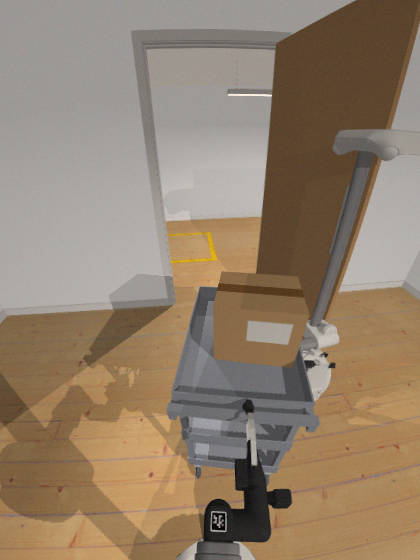

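Call:
execute_actions(actions=[{"r2":{"joints":{"gripper_m":0.135}}}], cameras=[])

Call:
execute_actions(actions=[{"r2":{"base":{"translate_m":-0.16},"pace":"fast"}}], cameras=[])

Call:
execute_actions(actions=[{"r2":{"base":{"strafe_m":0.55},"joints":{"lift_m":0.655},"pace":"max"}}], cameras=[])

Call:
execute_actions(actions=[{"r2":{"base":{"rotate_rad":3.2},"pace":"fast"}}], cameras=[])

Call:
execute_actions(actions=[{"r2":{"base":{"translate_m":-1.75},"pace":"max"}}], cameras=["r2_head_left_camera","r1_head_left_camera"])

Scene clock: 170.87 s.
r1.base_odometry: x=+1.138 y=+2.500 heading=+0.118 (m, m, rad; r1's odometry frame)
r1.turned_by_wheels: +0.000 (rad since the last result)
r1.turned_by_imu: +0.000 (rad since the last result)
r1.base_tilt: forward=-0.5 right=+0.2 (deg)
r1.lidar_m: 0.25 0.29 0.58 4.80 2.39 1.89 1.87 0.25 0.25 0.49 1.40 0.61
r1.base_status: not commanded
r1.joint_positions: lift_m=+0.150 arm_m=+0.002 wrist_yaw_rad=+3.111 wrist_pitch_rad=-0.006 wrist_roll_rad=-0.013 gripper_m=+0.057
r1.joint_status: not commanded
r1.motor_effort: lift_m=+19(19) arm_m=-1(0) wrist_yaw_rad=+0(0) wrist_pitch_rad=-8(8) wrist_roll_rad=-1(0) gripper_m=-4(8) wheel_0=-5(6) wheel_1=+3(3) wheel_2=+0(0) (%)
r1.hand_pose: x=-0.1127 y=+0.0962 z=+0.3304 quat_wxyz=(+0.015, +0.003, -0.006, +1.000) (m; r1's base frame)
r1.wrist_depth_mm: - 135 - 1983 1983 1983 1921 / - 135 - - 1983 1983 1983 / - 131 238 - 1983 1921 1983 / 110 136 - - 1983 1921 1921 / 276 1921 - - 1983 1921 1921 / 300 1281 196 1229 193 1098 1042 / 303 809 809 116 820 723 750
r2.base_odometry: x=+0.426 y=-2.236 heading=-1.405 (m, m, rad; r2's odometry frame)
r2.turned_by_wheels: +0.000 (rad since the last result)
r2.turned_by_imu: +0.001 (rad since the last result)
r2.base_tilt: forward=+0.6 right=+0.8 (deg)
r2.lidar_m: 0.41 0.42 2.33 2.16 2.18 2.70 3.80 3.83 2.83 2.59 2.61 0.43
r2.base_status: not commanded
r2.joint_positions: lift_m=+0.680 arm_m=+0.002 wrist_yaw_rad=-0.001 wrist_pitch_rad=-0.010 wrist_roll_rad=+1.570 gripper_m=+0.135
r2.joint_status: all done
r2.motor_effort: lift_m=+20(20) arm_m=+0(0) wrist_yaw_rad=+2(6) wrist_pitch_rad=-12(12) wrist_roll_rad=+1(0) gripper_m=-2(17) wheel_0=+3(3) wheel_1=+2(2) wheel_2=-2(2) (%)
r2.hand_pose: x=+0.4616 y=-0.0878 z=+0.8612 quat_wxyz=(+0.707, +0.707, -0.004, +0.003) (m; r2's base frame)
r2.wrist_depth_mm: 931 1008 1042 174 236 259 265 / 1281 1205 1205 175 237 820 473 / 1576 407 410 177 238 723 508 / - 413 418 178 240 723 512 / - 415 421 178 241 741 521 / - 424 424 179 241 741 517 / 1661 1661 307 131 242 627 517
pictures: none
No camera images: the call's "cameras" was empty. Leave "cameras" out to get every camera's image.

Scene clock: 172.43 s.
r1.base_odometry: x=+1.138 y=+2.500 heading=+0.118 (m, m, rad; r1's odometry frame)
r1.turned_by_wheels: +0.000 (rad since the last result)
r1.turned_by_imu: +0.000 (rad since the last result)
r1.base_tilt: forward=-0.5 right=+0.3 (deg)
r1.lidar_m: 0.25 0.28 0.59 4.79 2.39 1.90 1.88 0.25 0.25 0.50 1.41 0.58
r1.base_status: not commanded
r1.joint_positions: lift_m=+0.150 arm_m=+0.002 wrist_yaw_rad=+3.111 wrist_pitch_rad=-0.006 wrist_roll_rad=-0.013 gripper_m=+0.057
r1.joint_status: not commanded
r1.motor_effort: lift_m=+19(19) arm_m=+0(0) wrist_yaw_rad=+0(0) wrist_pitch_rad=-7(7) wrist_roll_rad=-1(0) gripper_m=-7(4) wheel_0=-5(6) wheel_1=+3(3) wheel_2=+0(0) (%)
r1.hand_pose: x=-0.1127 y=+0.0962 z=+0.3304 quat_wxyz=(+0.015, +0.003, -0.006, +1.000) (m; r1's base frame)
r1.wrist_depth_mm: - 136 - - 1983 1983 1921 / - 135 - - - 1983 1921 / - 131 237 - 1983 1983 1983 / 110 136 1983 - - 1983 1921 / 276 1921 - 1983 1983 1983 1921 / 300 1281 196 1229 193 1118 1042 / 301 820 820 117 809 715 750
r2.base_odometry: x=+0.399 y=-2.079 heading=-1.405 (m, m, rad; r2's odometry frame)
r2.turned_by_wheels: +0.000 (rad since the last result)
r2.turned_by_imu: +0.000 (rad since the last result)
r2.base_tilt: forward=+0.6 right=+0.7 (deg)
r2.lidar_m: 0.55 0.60 2.31 2.12 2.16 2.70 3.65 3.66 2.84 2.62 2.65 0.57
r2.base_status: done
r2.joint_positions: lift_m=+0.680 arm_m=+0.002 wrist_yaw_rad=+0.000 wrist_pitch_rad=-0.011 wrist_roll_rad=+1.570 gripper_m=+0.135
r2.joint_status: not commanded
r2.motor_effort: lift_m=+21(21) arm_m=+0(0) wrist_yaw_rad=+0(2) wrist_pitch_rad=-8(12) wrist_roll_rad=-1(0) gripper_m=+0(0) wheel_0=-2(7) wheel_1=-1(8) wheel_2=-1(10) (%)
r2.hand_pose: x=+0.4618 y=-0.0874 z=+0.8614 quat_wxyz=(+0.707, +0.707, -0.004, +0.004) (m; r2's base frame)
r2.wrist_depth_mm: 1042 1160 1160 1160 1160 1008 878 / 1098 1366 1397 377 407 430 410 / 1618 1576 564 394 1008 715 462 / 1921 - 569 399 1008 732 469 / 1983 - 585 397 1025 732 469 / 1921 220 591 399 399 621 477 / 1808 1808 1863 140 1808 654 480
pictures: none
No camera images: the call's "cameras" was empty. Leave "cameras" out to get every camera's image.

Scene clock: 174.97 s.
r1.base_odometry: x=+1.138 y=+2.500 heading=+0.118 (m, m, rad; r1's odometry frame)
r1.turned_by_wheels: +0.000 (rad since the last result)
r1.turned_by_imu: +0.000 (rad since the last result)
r1.base_tilt: forward=-0.4 right=+0.3 (deg)
r1.lidar_m: 0.25 0.29 0.59 4.79 2.41 1.90 1.87 0.25 0.25 0.50 1.41 0.63
r1.base_status: not commanded
r1.joint_positions: lift_m=+0.150 arm_m=+0.002 wrist_yaw_rad=+3.111 wrist_pitch_rad=-0.006 wrist_roll_rad=-0.013 gripper_m=+0.057
r1.joint_status: not commanded
r1.motor_effort: lift_m=+19(19) arm_m=+0(0) wrist_yaw_rad=+1(0) wrist_pitch_rad=-7(8) wrist_roll_rad=-1(1) gripper_m=-3(4) wheel_0=-6(6) wheel_1=+3(3) wheel_2=+0(1) (%)
r1.hand_pose: x=-0.1127 y=+0.0962 z=+0.3304 quat_wxyz=(+0.015, +0.003, -0.006, +1.000) (m; r1's base frame)
r1.wrist_depth_mm: - 135 - - 1983 1983 1983 / - 135 - - 1983 1983 1921 / - 131 237 1983 1983 1983 1983 / 110 136 - - 1983 1983 1921 / 276 1863 - - 1983 1983 1921 / 298 1281 196 1205 193 1098 1025 / 301 809 820 116 820 715 750
r2.base_odometry: x=+0.942 y=-1.988 heading=-1.405 (m, m, rad; r2's odometry frame)
r2.turned_by_wheels: +0.000 (rad since the last result)
r2.turned_by_imu: +0.000 (rad since the last result)
r2.base_tilt: forward=+0.6 right=+0.8 (deg)
r2.lidar_m: 2.09 2.12 1.75 1.58 1.62 2.01 3.73 3.74 3.43 3.15 0.82 0.70
r2.base_status: done
r2.joint_positions: lift_m=+0.655 arm_m=+0.002 wrist_yaw_rad=+0.000 wrist_pitch_rad=-0.011 wrist_roll_rad=+1.570 gripper_m=+0.135
r2.joint_status: all done
r2.motor_effort: lift_m=+19(19) arm_m=+0(0) wrist_yaw_rad=+0(1) wrist_pitch_rad=-8(8) wrist_roll_rad=+0(1) gripper_m=+0(0) wheel_0=+1(16) wheel_1=-1(14) wheel_2=+0(1) (%)
r2.hand_pose: x=+0.4618 y=-0.0874 z=+0.8366 quat_wxyz=(+0.707, +0.707, -0.004, +0.004) (m; r2's base frame)
r2.wrist_depth_mm: 1661 1756 809 539 1042 621 820 / 1983 - - 1025 1025 1042 976 / 1983 - - - - 1537 1078 / 1921 - - - - 1537 1060 / 1863 1921 1863 1863 1921 1576 1078 / 1708 219 1863 1863 1863 1308 1078 / 1756 1708 1808 140 1756 1537 1098
pictures: none
No camera images: the call's "cameras" was empty. Leave "cameras" out to get every camera's image.

Scene clock: 177.47 s.
r1.base_odometry: x=+1.138 y=+2.500 heading=+0.118 (m, m, rad; r1's odometry frame)
r1.turned_by_wheels: +0.000 (rad since the last result)
r1.turned_by_imu: +0.000 (rad since the last result)
r1.base_tilt: forward=-0.7 right=+0.4 (deg)
r1.lidar_m: 0.25 0.31 0.58 4.79 2.38 1.91 1.88 0.25 0.25 0.50 1.41 0.59
r1.base_status: not commanded
r1.joint_positions: lift_m=+0.150 arm_m=+0.002 wrist_yaw_rad=+3.111 wrist_pitch_rad=-0.006 wrist_roll_rad=-0.013 gripper_m=+0.057
r1.joint_status: not commanded
r1.motor_effort: lift_m=+19(19) arm_m=+0(0) wrist_yaw_rad=+1(0) wrist_pitch_rad=-7(8) wrist_roll_rad=+0(0) gripper_m=-5(5) wheel_0=-5(6) wheel_1=+3(3) wheel_2=+0(0) (%)
r1.hand_pose: x=-0.1127 y=+0.0962 z=+0.3304 quat_wxyz=(+0.015, +0.003, -0.006, +1.000) (m; r1's base frame)
r1.wrist_depth_mm: - 135 1983 1983 1983 1983 1921 / - 135 - - 1983 1921 1983 / - 131 238 - 1983 1983 1921 / 110 136 - - 1983 1983 1921 / 276 1921 - - 1983 1983 1921 / 300 1255 196 1229 193 1098 1042 / 303 820 809 116 809 715 759
r2.base_odometry: x=+0.942 y=-1.988 heading=+1.794 (m, m, rad; r2's odometry frame)
r2.turned_by_wheels: +3.200 (rad since the last result)
r2.turned_by_imu: +3.174 (rad since the last result)
r2.base_tilt: forward=+0.6 right=+0.8 (deg)
r2.lidar_m: 3.71 3.73 3.41 3.16 0.81 0.70 2.09 2.14 1.72 1.58 1.60 2.05
r2.base_status: done
r2.joint_positions: lift_m=+0.655 arm_m=+0.002 wrist_yaw_rad=+0.000 wrist_pitch_rad=-0.011 wrist_roll_rad=+1.570 gripper_m=+0.135
r2.joint_status: not commanded
r2.motor_effort: lift_m=+19(19) arm_m=+0(0) wrist_yaw_rad=-3(2) wrist_pitch_rad=-8(9) wrist_roll_rad=-2(1) gripper_m=+0(0) wheel_0=-2(9) wheel_1=+0(10) wheel_2=-1(6) (%)
r2.hand_pose: x=+0.4618 y=-0.0873 z=+0.8366 quat_wxyz=(+0.707, +0.707, -0.004, +0.004) (m; r2's base frame)
r2.wrist_depth_mm: - - - - - 1576 1078 / - - - - - 1537 1060 / - - - - - 1499 1060 / - - - - - 1537 1078 / - - - - - 1537 1078 / - 220 - - - 1366 1098 / - - - 141 - 1537 1098
pictures: none
No camera images: the call's "cameras" was empty. Leave "cameras" out to get every camera's image.

Scene clock: 182.73 s.
r1.base_odometry: x=+1.138 y=+2.500 heading=+0.118 (m, m, rad; r1's odometry frame)
r1.turned_by_wheels: +0.000 (rad since the last result)
r1.turned_by_imu: +0.000 (rad since the last result)
r1.base_tilt: forward=-0.6 right=+0.2 (deg)
r1.lidar_m: 0.25 0.28 0.54 4.80 2.40 1.90 1.87 0.26 0.25 0.50 1.13 0.58
r1.base_status: not commanded
r1.joint_positions: lift_m=+0.150 arm_m=+0.002 wrist_yaw_rad=+3.111 wrist_pitch_rad=-0.006 wrist_roll_rad=-0.013 gripper_m=+0.057
r1.joint_status: not commanded
r1.motor_effort: lift_m=+19(19) arm_m=+0(0) wrist_yaw_rad=+1(0) wrist_pitch_rad=-7(7) wrist_roll_rad=+0(1) gripper_m=-6(4) wheel_0=-6(6) wheel_1=+3(3) wheel_2=+0(0) (%)
r1.hand_pose: x=-0.1127 y=+0.0962 z=+0.3304 quat_wxyz=(+0.015, +0.003, -0.006, +1.000) (m; r1's base frame)
r1.wrist_depth_mm: - 135 - 1983 1983 1921 1921 / - 135 - 1983 1983 1983 1921 / - 131 238 - - 1983 1983 / 110 136 - 1983 - 1921 1921 / 276 1921 - 1983 1983 1983 1921 / 300 1255 196 1229 193 1098 1042 / 303 820 809 116 820 715 759
r2.base_odometry: x=+1.329 y=-3.695 heading=+1.794 (m, m, rad; r2's odometry frame)
r2.turned_by_wheels: +0.000 (rad since the last result)
r2.turned_by_imu: -0.001 (rad since the last result)
r2.base_tilt: forward=+0.6 right=+0.8 (deg)
r2.lidar_m: 4.93 0.68 0.72 1.06 1.07 3.58 0.34 0.38 0.50 1.04 1.80 2.29
r2.base_status: done
r2.joint_positions: lift_m=+0.655 arm_m=+0.002 wrist_yaw_rad=+0.000 wrist_pitch_rad=-0.011 wrist_roll_rad=+1.570 gripper_m=+0.135
r2.joint_status: not commanded
r2.motor_effort: lift_m=+19(19) arm_m=+0(0) wrist_yaw_rad=-1(3) wrist_pitch_rad=-8(8) wrist_roll_rad=-1(2) gripper_m=+0(1) wheel_0=-1(9) wheel_1=-1(9) wheel_2=-3(11) (%)
r2.hand_pose: x=+0.4618 y=-0.0874 z=+0.8366 quat_wxyz=(+0.707, +0.707, -0.004, +0.004) (m; r2's base frame)
r2.wrist_depth_mm: - - - - - 1537 1060 / - - - - - 1537 1042 / - - - - - 1537 1078 / - - - - - 1618 1060 / - - - - - 1576 1098 / - 220 - - - 1336 1098 / - - - 140 - 1537 1098
pictures: r1_head_left_camera, r2_head_left_camera
Images, in order (width x height): r1_head_left_camera 420x672, r2_head_left_camera 420x672.

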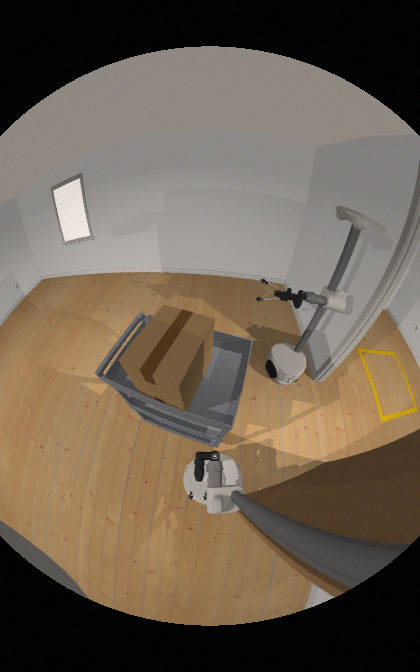

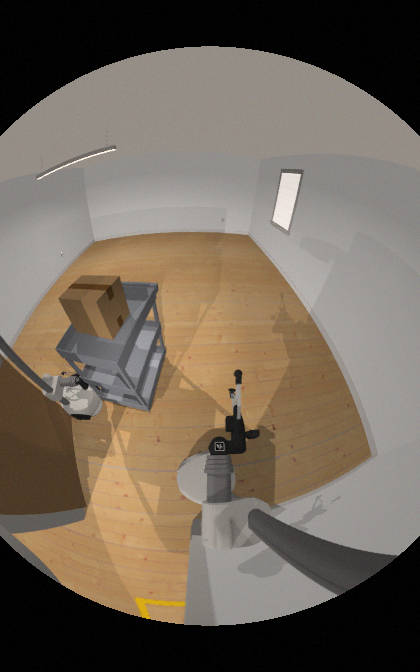

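Call:
execute_actions(actions=[{"r2":{"base":{"rotate_rad":0.12},"joints":{"wrist_yaw_rad":-0.5}}}], cameras=[])

Call:
execute_actions(actions=[{"r2":{"base":{"strafe_m":0.7},"pace":"fast"}}], cameras=[])

Call:
execute_actions(actions=[{"r2":{"joints":{"wrist_yaw_rad":0}}}], cameras=["r2_head_left_camera","r2_head_camera","r2_wrist_camera"])

Scene clock: 187.07 s.
r1.base_odometry: x=+1.138 y=+2.500 heading=+0.118 (m, m, rad; r1's odometry frame)
r1.turned_by_wheels: +0.000 (rad since the last result)
r1.turned_by_imu: +0.000 (rad since the last result)
r1.base_tilt: forward=-0.4 right=+0.1 (deg)
r1.lidar_m: 0.25 0.29 0.57 4.80 2.40 1.91 1.88 0.25 0.25 0.52 1.14 0.60
r1.base_status: not commanded
r1.joint_positions: lift_m=+0.150 arm_m=+0.002 wrist_yaw_rad=+3.111 wrist_pitch_rad=-0.006 wrist_roll_rad=-0.013 gripper_m=+0.057
r1.joint_status: not commanded
r1.motor_effort: lift_m=+19(19) arm_m=+0(0) wrist_yaw_rad=-1(0) wrist_pitch_rad=-7(7) wrist_roll_rad=+0(0) gripper_m=-6(7) wheel_0=-6(6) wheel_1=+3(3) wheel_2=+1(0) (%)
r1.hand_pose: x=-0.1127 y=+0.0962 z=+0.3304 quat_wxyz=(+0.015, +0.003, -0.006, +1.000) (m; r1's base frame)
r1.wrist_depth_mm: - 135 - - 1983 1983 1921 / - 135 - 1983 1983 - 1921 / - 131 237 - 1983 1983 1983 / 110 136 - - - 1983 1921 / 276 1921 - - 1983 1983 1921 / 298 1281 196 1205 193 1098 1025 / 301 820 820 116 809 715 750
r2.base_odometry: x=+1.329 y=-3.694 heading=+1.913 (m, m, rad; r2's odometry frame)
r2.turned_by_wheels: +0.119 (rad since the last result)
r2.turned_by_imu: +0.119 (rad since the last result)
r2.base_tilt: forward=+0.6 right=+0.8 (deg)
r2.lidar_m: 1.12 0.67 0.84 1.07 1.07 0.36 0.36 0.38 0.55 1.53 1.85 2.55
r2.base_status: done
r2.joint_positions: lift_m=+0.655 arm_m=+0.002 wrist_yaw_rad=-0.500 wrist_pitch_rad=-0.011 wrist_roll_rad=+1.570 gripper_m=+0.135
r2.joint_status: all done
r2.motor_effort: lift_m=+19(19) arm_m=+0(0) wrist_yaw_rad=-3(5) wrist_pitch_rad=-8(9) wrist_roll_rad=+0(0) gripper_m=+2(1) wheel_0=-5(4) wheel_1=-2(7) wheel_2=+0(7) (%)
r2.hand_pose: x=+0.3846 y=-0.2149 z=+0.8366 quat_wxyz=(+0.686, +0.684, -0.179, -0.171) (m; r2's base frame)
r2.wrist_depth_mm: 1808 1708 1756 1808 1863 1537 1078 / - - - - - 1537 1098 / - - - - - 1576 1078 / - - - - - 1576 1078 / - - - - - 1537 1098 / - 222 - - - 1308 1098 / - - - 140 - 1537 1118
pictures: none
No camera images: the call's "cameras" was empty. Leave "cameras" out to get every camera's image.

Scene clock: 190.00 s.
r1.base_odometry: x=+1.138 y=+2.500 heading=+0.118 (m, m, rad; r1's odometry frame)
r1.turned_by_wheels: +0.000 (rad since the last result)
r1.turned_by_imu: +0.000 (rad since the last result)
r1.base_tilt: forward=-0.5 right=+0.2 (deg)
r1.lidar_m: 0.25 0.31 0.57 4.79 2.38 1.91 1.88 0.25 0.25 0.50 0.56 0.60
r1.base_status: not commanded
r1.joint_positions: lift_m=+0.150 arm_m=+0.002 wrist_yaw_rad=+3.111 wrist_pitch_rad=-0.006 wrist_roll_rad=-0.013 gripper_m=+0.057
r1.joint_status: not commanded
r1.motor_effort: lift_m=+19(19) arm_m=+0(0) wrist_yaw_rad=-1(0) wrist_pitch_rad=-7(7) wrist_roll_rad=+0(1) gripper_m=-6(3) wheel_0=-5(6) wheel_1=+3(3) wheel_2=+0(0) (%)
r1.hand_pose: x=-0.1127 y=+0.0962 z=+0.3304 quat_wxyz=(+0.015, +0.003, -0.006, +1.000) (m; r1's base frame)
r1.wrist_depth_mm: - 135 - 1983 1983 1983 1921 / - 135 - 1983 1983 1983 1983 / - 131 238 - 1983 1921 1921 / 110 136 - - 1983 1983 1921 / 276 1863 - - - 1921 1921 / 300 1281 196 1229 193 1098 1042 / 303 820 809 117 820 723 750
r2.base_odometry: x=+0.670 y=-3.930 heading=+1.913 (m, m, rad; r2's odometry frame)
r2.turned_by_wheels: +0.000 (rad since the last result)
r2.turned_by_imu: +0.000 (rad since the last result)
r2.base_tilt: forward=+0.6 right=+0.8 (deg)
r2.lidar_m: 0.58 0.54 0.46 0.40 0.39 0.47 3.36 3.45 0.67 1.51 2.57 0.59
r2.base_status: done
r2.joint_positions: lift_m=+0.655 arm_m=+0.002 wrist_yaw_rad=-0.500 wrist_pitch_rad=-0.011 wrist_roll_rad=+1.570 gripper_m=+0.135
r2.joint_status: not commanded
r2.motor_effort: lift_m=+19(19) arm_m=+0(0) wrist_yaw_rad=-2(3) wrist_pitch_rad=-8(8) wrist_roll_rad=+1(0) gripper_m=+1(0) wheel_0=+1(13) wheel_1=-1(13) wheel_2=+0(0) (%)
r2.hand_pose: x=+0.3846 y=-0.2150 z=+0.8366 quat_wxyz=(+0.686, +0.684, -0.179, -0.171) (m; r2's base frame)
r2.wrist_depth_mm: - - - - - 1499 1078 / - - - - - 1576 1078 / - - - - - 1576 1098 / - - - - - 1537 1098 / - - - - - 1464 991 / - 221 - 399 413 580 413 / - - 640 141 - 661 449
pictures: none
No camera images: the call's "cameras" was empty. Leave "cameras" out to get every camera's image.

Scene clock: 190.83 s.
r1.base_odometry: x=+1.138 y=+2.500 heading=+0.118 (m, m, rad; r1's odometry frame)
r1.turned_by_wheels: +0.000 (rad since the last result)
r1.turned_by_imu: +0.000 (rad since the last result)
r1.base_tilt: forward=-0.3 right=+0.3 (deg)
r1.lidar_m: 0.25 0.28 0.53 4.80 2.40 1.91 1.87 0.25 0.25 0.49 0.56 0.52
r1.base_status: not commanded
r1.joint_positions: lift_m=+0.150 arm_m=+0.002 wrist_yaw_rad=+3.111 wrist_pitch_rad=-0.006 wrist_roll_rad=-0.013 gripper_m=+0.057
r1.joint_status: not commanded
r1.motor_effort: lift_m=+19(19) arm_m=+0(0) wrist_yaw_rad=+0(1) wrist_pitch_rad=-8(8) wrist_roll_rad=+0(0) gripper_m=-6(7) wheel_0=-5(6) wheel_1=+3(3) wheel_2=+0(0) (%)
r1.hand_pose: x=-0.1127 y=+0.0962 z=+0.3304 quat_wxyz=(+0.015, +0.003, -0.006, +1.000) (m; r1's base frame)
r1.wrist_depth_mm: - 136 - 1983 1983 1983 1921 / - 135 - - 1983 1983 1983 / - 131 237 - 1983 1921 1921 / 110 136 - - 1983 1983 1921 / 277 1863 - 1983 1983 1983 1863 / 298 1255 196 1229 193 1098 1042 / 301 820 809 116 820 715 750
r2.base_odometry: x=+0.670 y=-3.930 heading=+1.913 (m, m, rad; r2's odometry frame)
r2.turned_by_wheels: +0.000 (rad since the last result)
r2.turned_by_imu: +0.000 (rad since the last result)
r2.base_tilt: forward=+0.7 right=+0.9 (deg)
r2.lidar_m: 0.58 0.55 0.45 0.39 0.39 0.47 3.34 3.43 0.66 1.49 2.59 0.59
r2.base_status: not commanded
r2.joint_positions: lift_m=+0.655 arm_m=+0.002 wrist_yaw_rad=+0.000 wrist_pitch_rad=-0.011 wrist_roll_rad=+1.570 gripper_m=+0.135
r2.joint_status: all done
r2.motor_effort: lift_m=+19(19) arm_m=+0(0) wrist_yaw_rad=+0(5) wrist_pitch_rad=-8(8) wrist_roll_rad=-1(2) gripper_m=+1(0) wheel_0=+1(1) wheel_1=-1(1) wheel_2=+0(0) (%)
r2.hand_pose: x=+0.4618 y=-0.0875 z=+0.8366 quat_wxyz=(+0.707, +0.707, -0.004, +0.004) (m; r2's base frame)
r2.wrist_depth_mm: - - - - - 1430 1008 / - - - 330 878 597 466 / - - - 342 - 668 477 / - 525 525 349 - 683 480 / - 559 549 362 1008 699 484 / - 220 564 370 - 585 445 / - - - 140 - 603 407
pictures: r2_head_camera, r2_head_left_camera, r2_wrist_camera
Images, in order (width x height): r2_head_camera 420x560, r2_head_left_camera 420x672, r2_wrist_camera 616x392.

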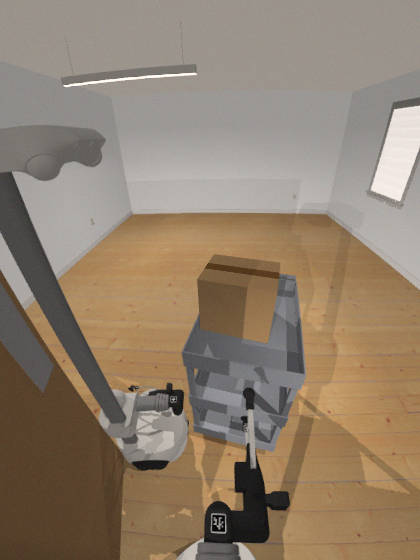

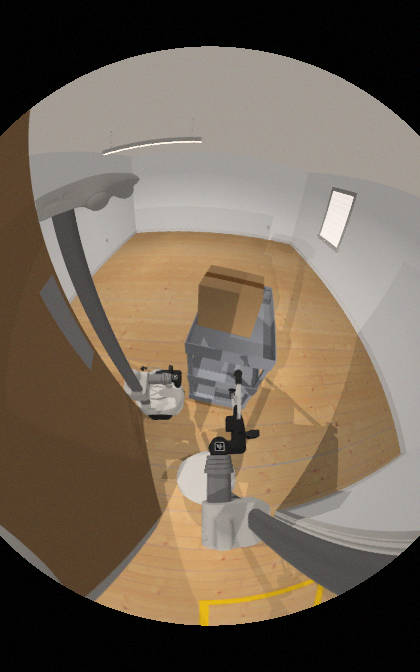

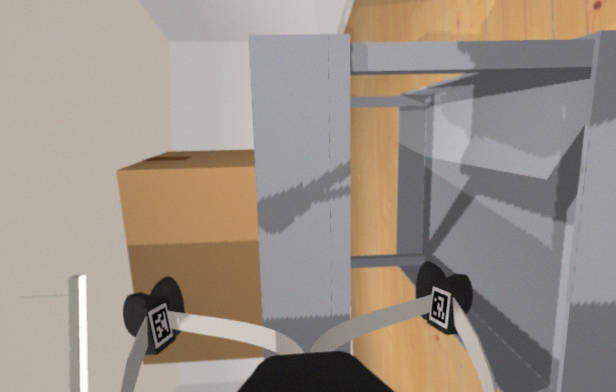

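Call:
execute_actions(actions=[{"r2":{"joints":{"arm_m":0.165}}}], cameras=[])

Call:
execute_actions(actions=[{"r2":{"joints":{"gripper_m":0.04}}}], cameras=["r2_wrist_camera"])

Call:
execute_actions(actions=[{"r2":{"base":{"strafe_m":-0.1},"joints":{"arm_m":0.02},"pace":"slow"}}], cameras=["r2_head_left_camera","r2_head_camera","r2_wrist_camera"])

Scene clock: 195.37 s.
r1.base_odometry: x=+1.138 y=+2.500 heading=+0.118 (m, m, rad; r1's odometry frame)
r1.turned_by_wheels: +0.000 (rad since the last result)
r1.turned_by_imu: +0.000 (rad since the last result)
r1.base_tilt: forward=-0.2 right=+0.4 (deg)
r1.lidar_m: 0.25 0.28 0.56 4.80 2.39 1.90 1.88 0.25 0.25 0.49 0.47 0.47
r1.base_status: not commanded
r1.joint_positions: lift_m=+0.150 arm_m=+0.002 wrist_yaw_rad=+3.111 wrist_pitch_rad=-0.006 wrist_roll_rad=-0.013 gripper_m=+0.057
r1.joint_status: not commanded
r1.motor_effort: lift_m=+19(19) arm_m=+0(0) wrist_yaw_rad=-1(0) wrist_pitch_rad=-7(8) wrist_roll_rad=-1(0) gripper_m=-6(3) wheel_0=-6(6) wheel_1=+3(3) wheel_2=+0(0) (%)
r1.hand_pose: x=-0.1127 y=+0.0962 z=+0.3304 quat_wxyz=(+0.015, +0.003, -0.006, +1.000) (m; r1's base frame)
r1.wrist_depth_mm: - 136 - - 1983 1983 1983 / - 135 - 1983 1983 1983 1983 / - 131 238 - 1983 1983 1983 / 110 136 - 1983 1983 1983 1863 / 276 1921 - - 1983 1983 1863 / 298 1255 196 1229 194 1098 1042 / 303 809 820 116 809 715 759
r2.base_odometry: x=+0.670 y=-3.930 heading=+1.913 (m, m, rad; r2's odometry frame)
r2.turned_by_wheels: +0.000 (rad since the last result)
r2.turned_by_imu: +0.000 (rad since the last result)
r2.base_tilt: forward=+0.6 right=+0.8 (deg)
r2.lidar_m: 0.58 0.55 0.46 0.40 0.39 0.49 3.35 3.43 0.65 1.47 2.54 0.60
r2.base_status: not commanded
r2.joint_positions: lift_m=+0.655 arm_m=+0.164 wrist_yaw_rad=+0.000 wrist_pitch_rad=-0.011 wrist_roll_rad=+1.570 gripper_m=+0.135
r2.joint_status: all done
r2.motor_effort: lift_m=+19(19) arm_m=+4(3) wrist_yaw_rad=-2(0) wrist_pitch_rad=-9(9) wrist_roll_rad=+0(0) gripper_m=-1(0) wheel_0=+1(1) wheel_1=-1(1) wheel_2=+0(0) (%)
r2.hand_pose: x=+0.6236 y=-0.0874 z=+0.8366 quat_wxyz=(+0.707, +0.707, -0.004, +0.004) (m; r2's base frame)
r2.wrist_depth_mm: - - 176 176 179 1499 439 / - - 180 180 185 654 473 / - 480 362 184 188 661 484 / 370 366 366 190 195 676 477 / - 382 377 195 200 683 484 / - 220 200 201 202 580 484 / - 404 410 140 - 580 477
pictures: none
No camera images: the call's "cameras" was empty. Leave "cameras" out to get every camera's image.

Scene clock: 197.27 s.
r1.base_odometry: x=+1.138 y=+2.500 heading=+0.118 (m, m, rad; r1's odometry frame)
r1.turned_by_wheels: +0.000 (rad since the last result)
r1.turned_by_imu: +0.000 (rad since the last result)
r1.base_tilt: forward=-0.4 right=+0.5 (deg)
r1.lidar_m: 0.25 0.30 0.56 4.80 2.41 1.90 1.88 0.25 0.25 0.49 0.48 0.46
r1.base_status: not commanded
r1.joint_positions: lift_m=+0.150 arm_m=+0.002 wrist_yaw_rad=+3.111 wrist_pitch_rad=-0.006 wrist_roll_rad=-0.013 gripper_m=+0.057
r1.joint_status: not commanded
r1.motor_effort: lift_m=+19(19) arm_m=+0(0) wrist_yaw_rad=+0(0) wrist_pitch_rad=-7(8) wrist_roll_rad=-1(0) gripper_m=-9(2) wheel_0=-5(5) wheel_1=+3(3) wheel_2=+1(0) (%)
r1.hand_pose: x=-0.1127 y=+0.0962 z=+0.3304 quat_wxyz=(+0.015, +0.003, -0.006, +1.000) (m; r1's base frame)
r1.wrist_depth_mm: - 136 - 1983 1983 1983 1921 / - 135 - - - 1983 1983 / - 131 238 - - 1983 1983 / 110 136 - - - 1983 1921 / 277 1921 - - 1983 1983 1863 / 300 1255 196 1229 193 1098 1042 / 303 809 809 116 809 715 750
r2.base_odometry: x=+0.670 y=-3.930 heading=+1.913 (m, m, rad; r2's odometry frame)
r2.turned_by_wheels: +0.000 (rad since the last result)
r2.turned_by_imu: +0.000 (rad since the last result)
r2.base_tilt: forward=+0.6 right=+0.8 (deg)
r2.lidar_m: 0.59 0.53 0.46 0.38 0.39 0.46 3.37 3.46 0.66 1.52 2.55 0.58
r2.base_status: not commanded
r2.joint_positions: lift_m=+0.655 arm_m=+0.165 wrist_yaw_rad=+0.002 wrist_pitch_rad=+0.001 wrist_roll_rad=+1.570 gripper_m=+0.041
r2.joint_status: all done
r2.on_its_own: wrist_pitch_rad is at rest, and its effort (-43) is outside its rest range (-23 to +23)
r2.motor_effort: lift_m=+24(24) arm_m=+1(4) wrist_yaw_rad=-7(9) wrist_pitch_rad=-43(43) wrist_roll_rad=-1(0) gripper_m=-25(27) wheel_0=+1(1) wheel_1=-2(2) wheel_2=+0(0) (%)
r2.hand_pose: x=+0.6243 y=-0.0868 z=+0.8327 quat_wxyz=(+0.707, +0.707, +0.001, +0.000) (m; r2's base frame)
r2.wrist_depth_mm: - - 168 171 1983 1366 424 / - - 173 175 741 634 455 / - 442 177 180 788 634 455 / 353 357 183 185 809 647 455 / 366 370 189 190 842 640 462 / 384 384 192 195 195 585 469 / 1921 392 198 196 - 569 466
pictures: r2_wrist_camera
Images, in order (width x height): r2_wrist_camera 616x392.

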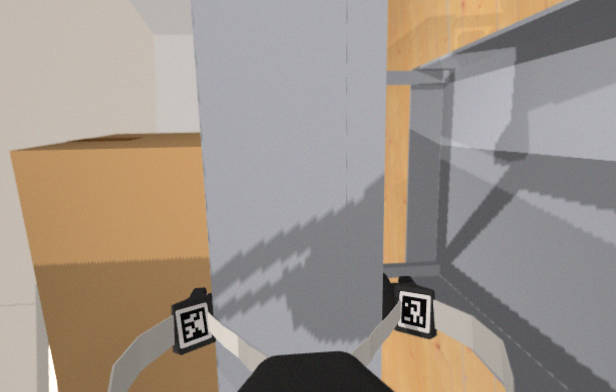

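Scene clock: 200.00 s.
r1.base_odometry: x=+1.138 y=+2.500 heading=+0.118 (m, m, rad; r1's odometry frame)
r1.turned_by_wheels: +0.000 (rad since the last result)
r1.turned_by_imu: +0.000 (rad since the last result)
r1.base_tilt: forward=-0.5 right=+0.3 (deg)
r1.lidar_m: 0.33 0.37 0.58 4.78 2.39 1.91 1.88 0.25 0.25 0.50 0.61 0.34
r1.base_status: not commanded
r1.joint_positions: lift_m=+0.150 arm_m=+0.002 wrist_yaw_rad=+3.111 wrist_pitch_rad=-0.006 wrist_roll_rad=-0.013 gripper_m=+0.057
r1.joint_status: not commanded
r1.motor_effort: lift_m=+19(19) arm_m=+0(0) wrist_yaw_rad=+0(0) wrist_pitch_rad=-8(8) wrist_roll_rad=+0(1) gripper_m=-7(4) wheel_0=-6(6) wheel_1=+3(3) wheel_2=+0(0) (%)
r1.hand_pose: x=-0.1127 y=+0.0962 z=+0.3304 quat_wxyz=(+0.015, +0.003, -0.006, +1.000) (m; r1's base frame)
r1.wrist_depth_mm: - 135 - 1983 1983 1921 1921 / - 135 - - - 1983 1983 / - 131 238 - 1983 1983 1921 / 110 136 - - - 1983 1921 / 276 1921 1983 - 1983 1983 1863 / 300 1255 196 1205 193 1098 1042 / 301 820 820 116 820 715 759
r2.base_odometry: x=+0.764 y=-3.896 heading=+1.914 (m, m, rad; r2's odometry frame)
r2.turned_by_wheels: +0.000 (rad since the last result)
r2.turned_by_imu: +0.001 (rad since the last result)
r2.base_tilt: forward=+0.7 right=+0.8 (deg)
r2.lidar_m: 0.43 0.46 0.59 0.49 0.49 0.68 3.37 0.62 0.57 1.52 2.47 0.45
r2.base_status: done
r2.joint_positions: lift_m=+0.655 arm_m=+0.021 wrist_yaw_rad=+0.001 wrist_pitch_rad=+0.003 wrist_roll_rad=+1.571 gripper_m=+0.041
r2.joint_status: all done
r2.on_its_own: wrist_pitch_rad is at rest, and its effort (-48) is outside its rest range (-23 to +23)
r2.motor_effort: lift_m=+25(25) arm_m=-7(8) wrist_yaw_rad=-3(31) wrist_pitch_rad=-48(48) wrist_roll_rad=-3(3) gripper_m=-24(25) wheel_0=+2(10) wheel_1=-3(10) wheel_2=+4(2) (%)
r2.hand_pose: x=+0.4806 y=-0.0872 z=+0.8321 quat_wxyz=(+0.707, +0.707, +0.001, -0.001) (m; r2's base frame)
r2.wrist_depth_mm: - - 201 204 - 1336 389 / - - 200 202 - 1308 442 / - - 198 201 820 634 449 / - 366 198 201 820 634 459 / 364 368 196 200 820 647 462 / 368 370 195 198 200 585 466 / 366 368 194 196 - 585 473
pictures: r2_head_camera, r2_head_left_camera, r2_wrist_camera
Images, in order (width x height): r2_head_camera 420x560, r2_head_left_camera 420x672, r2_wrist_camera 616x392.

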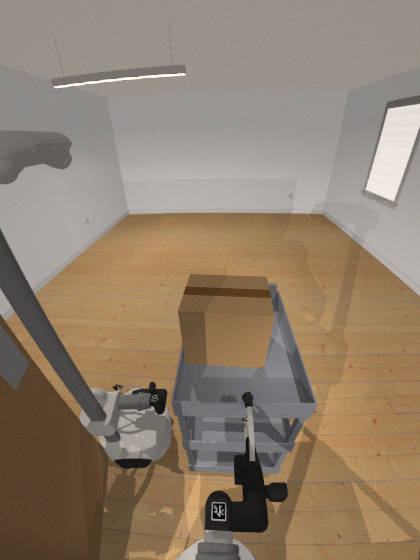

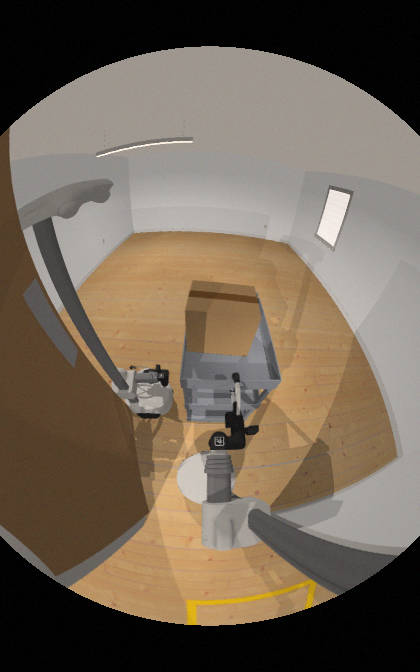

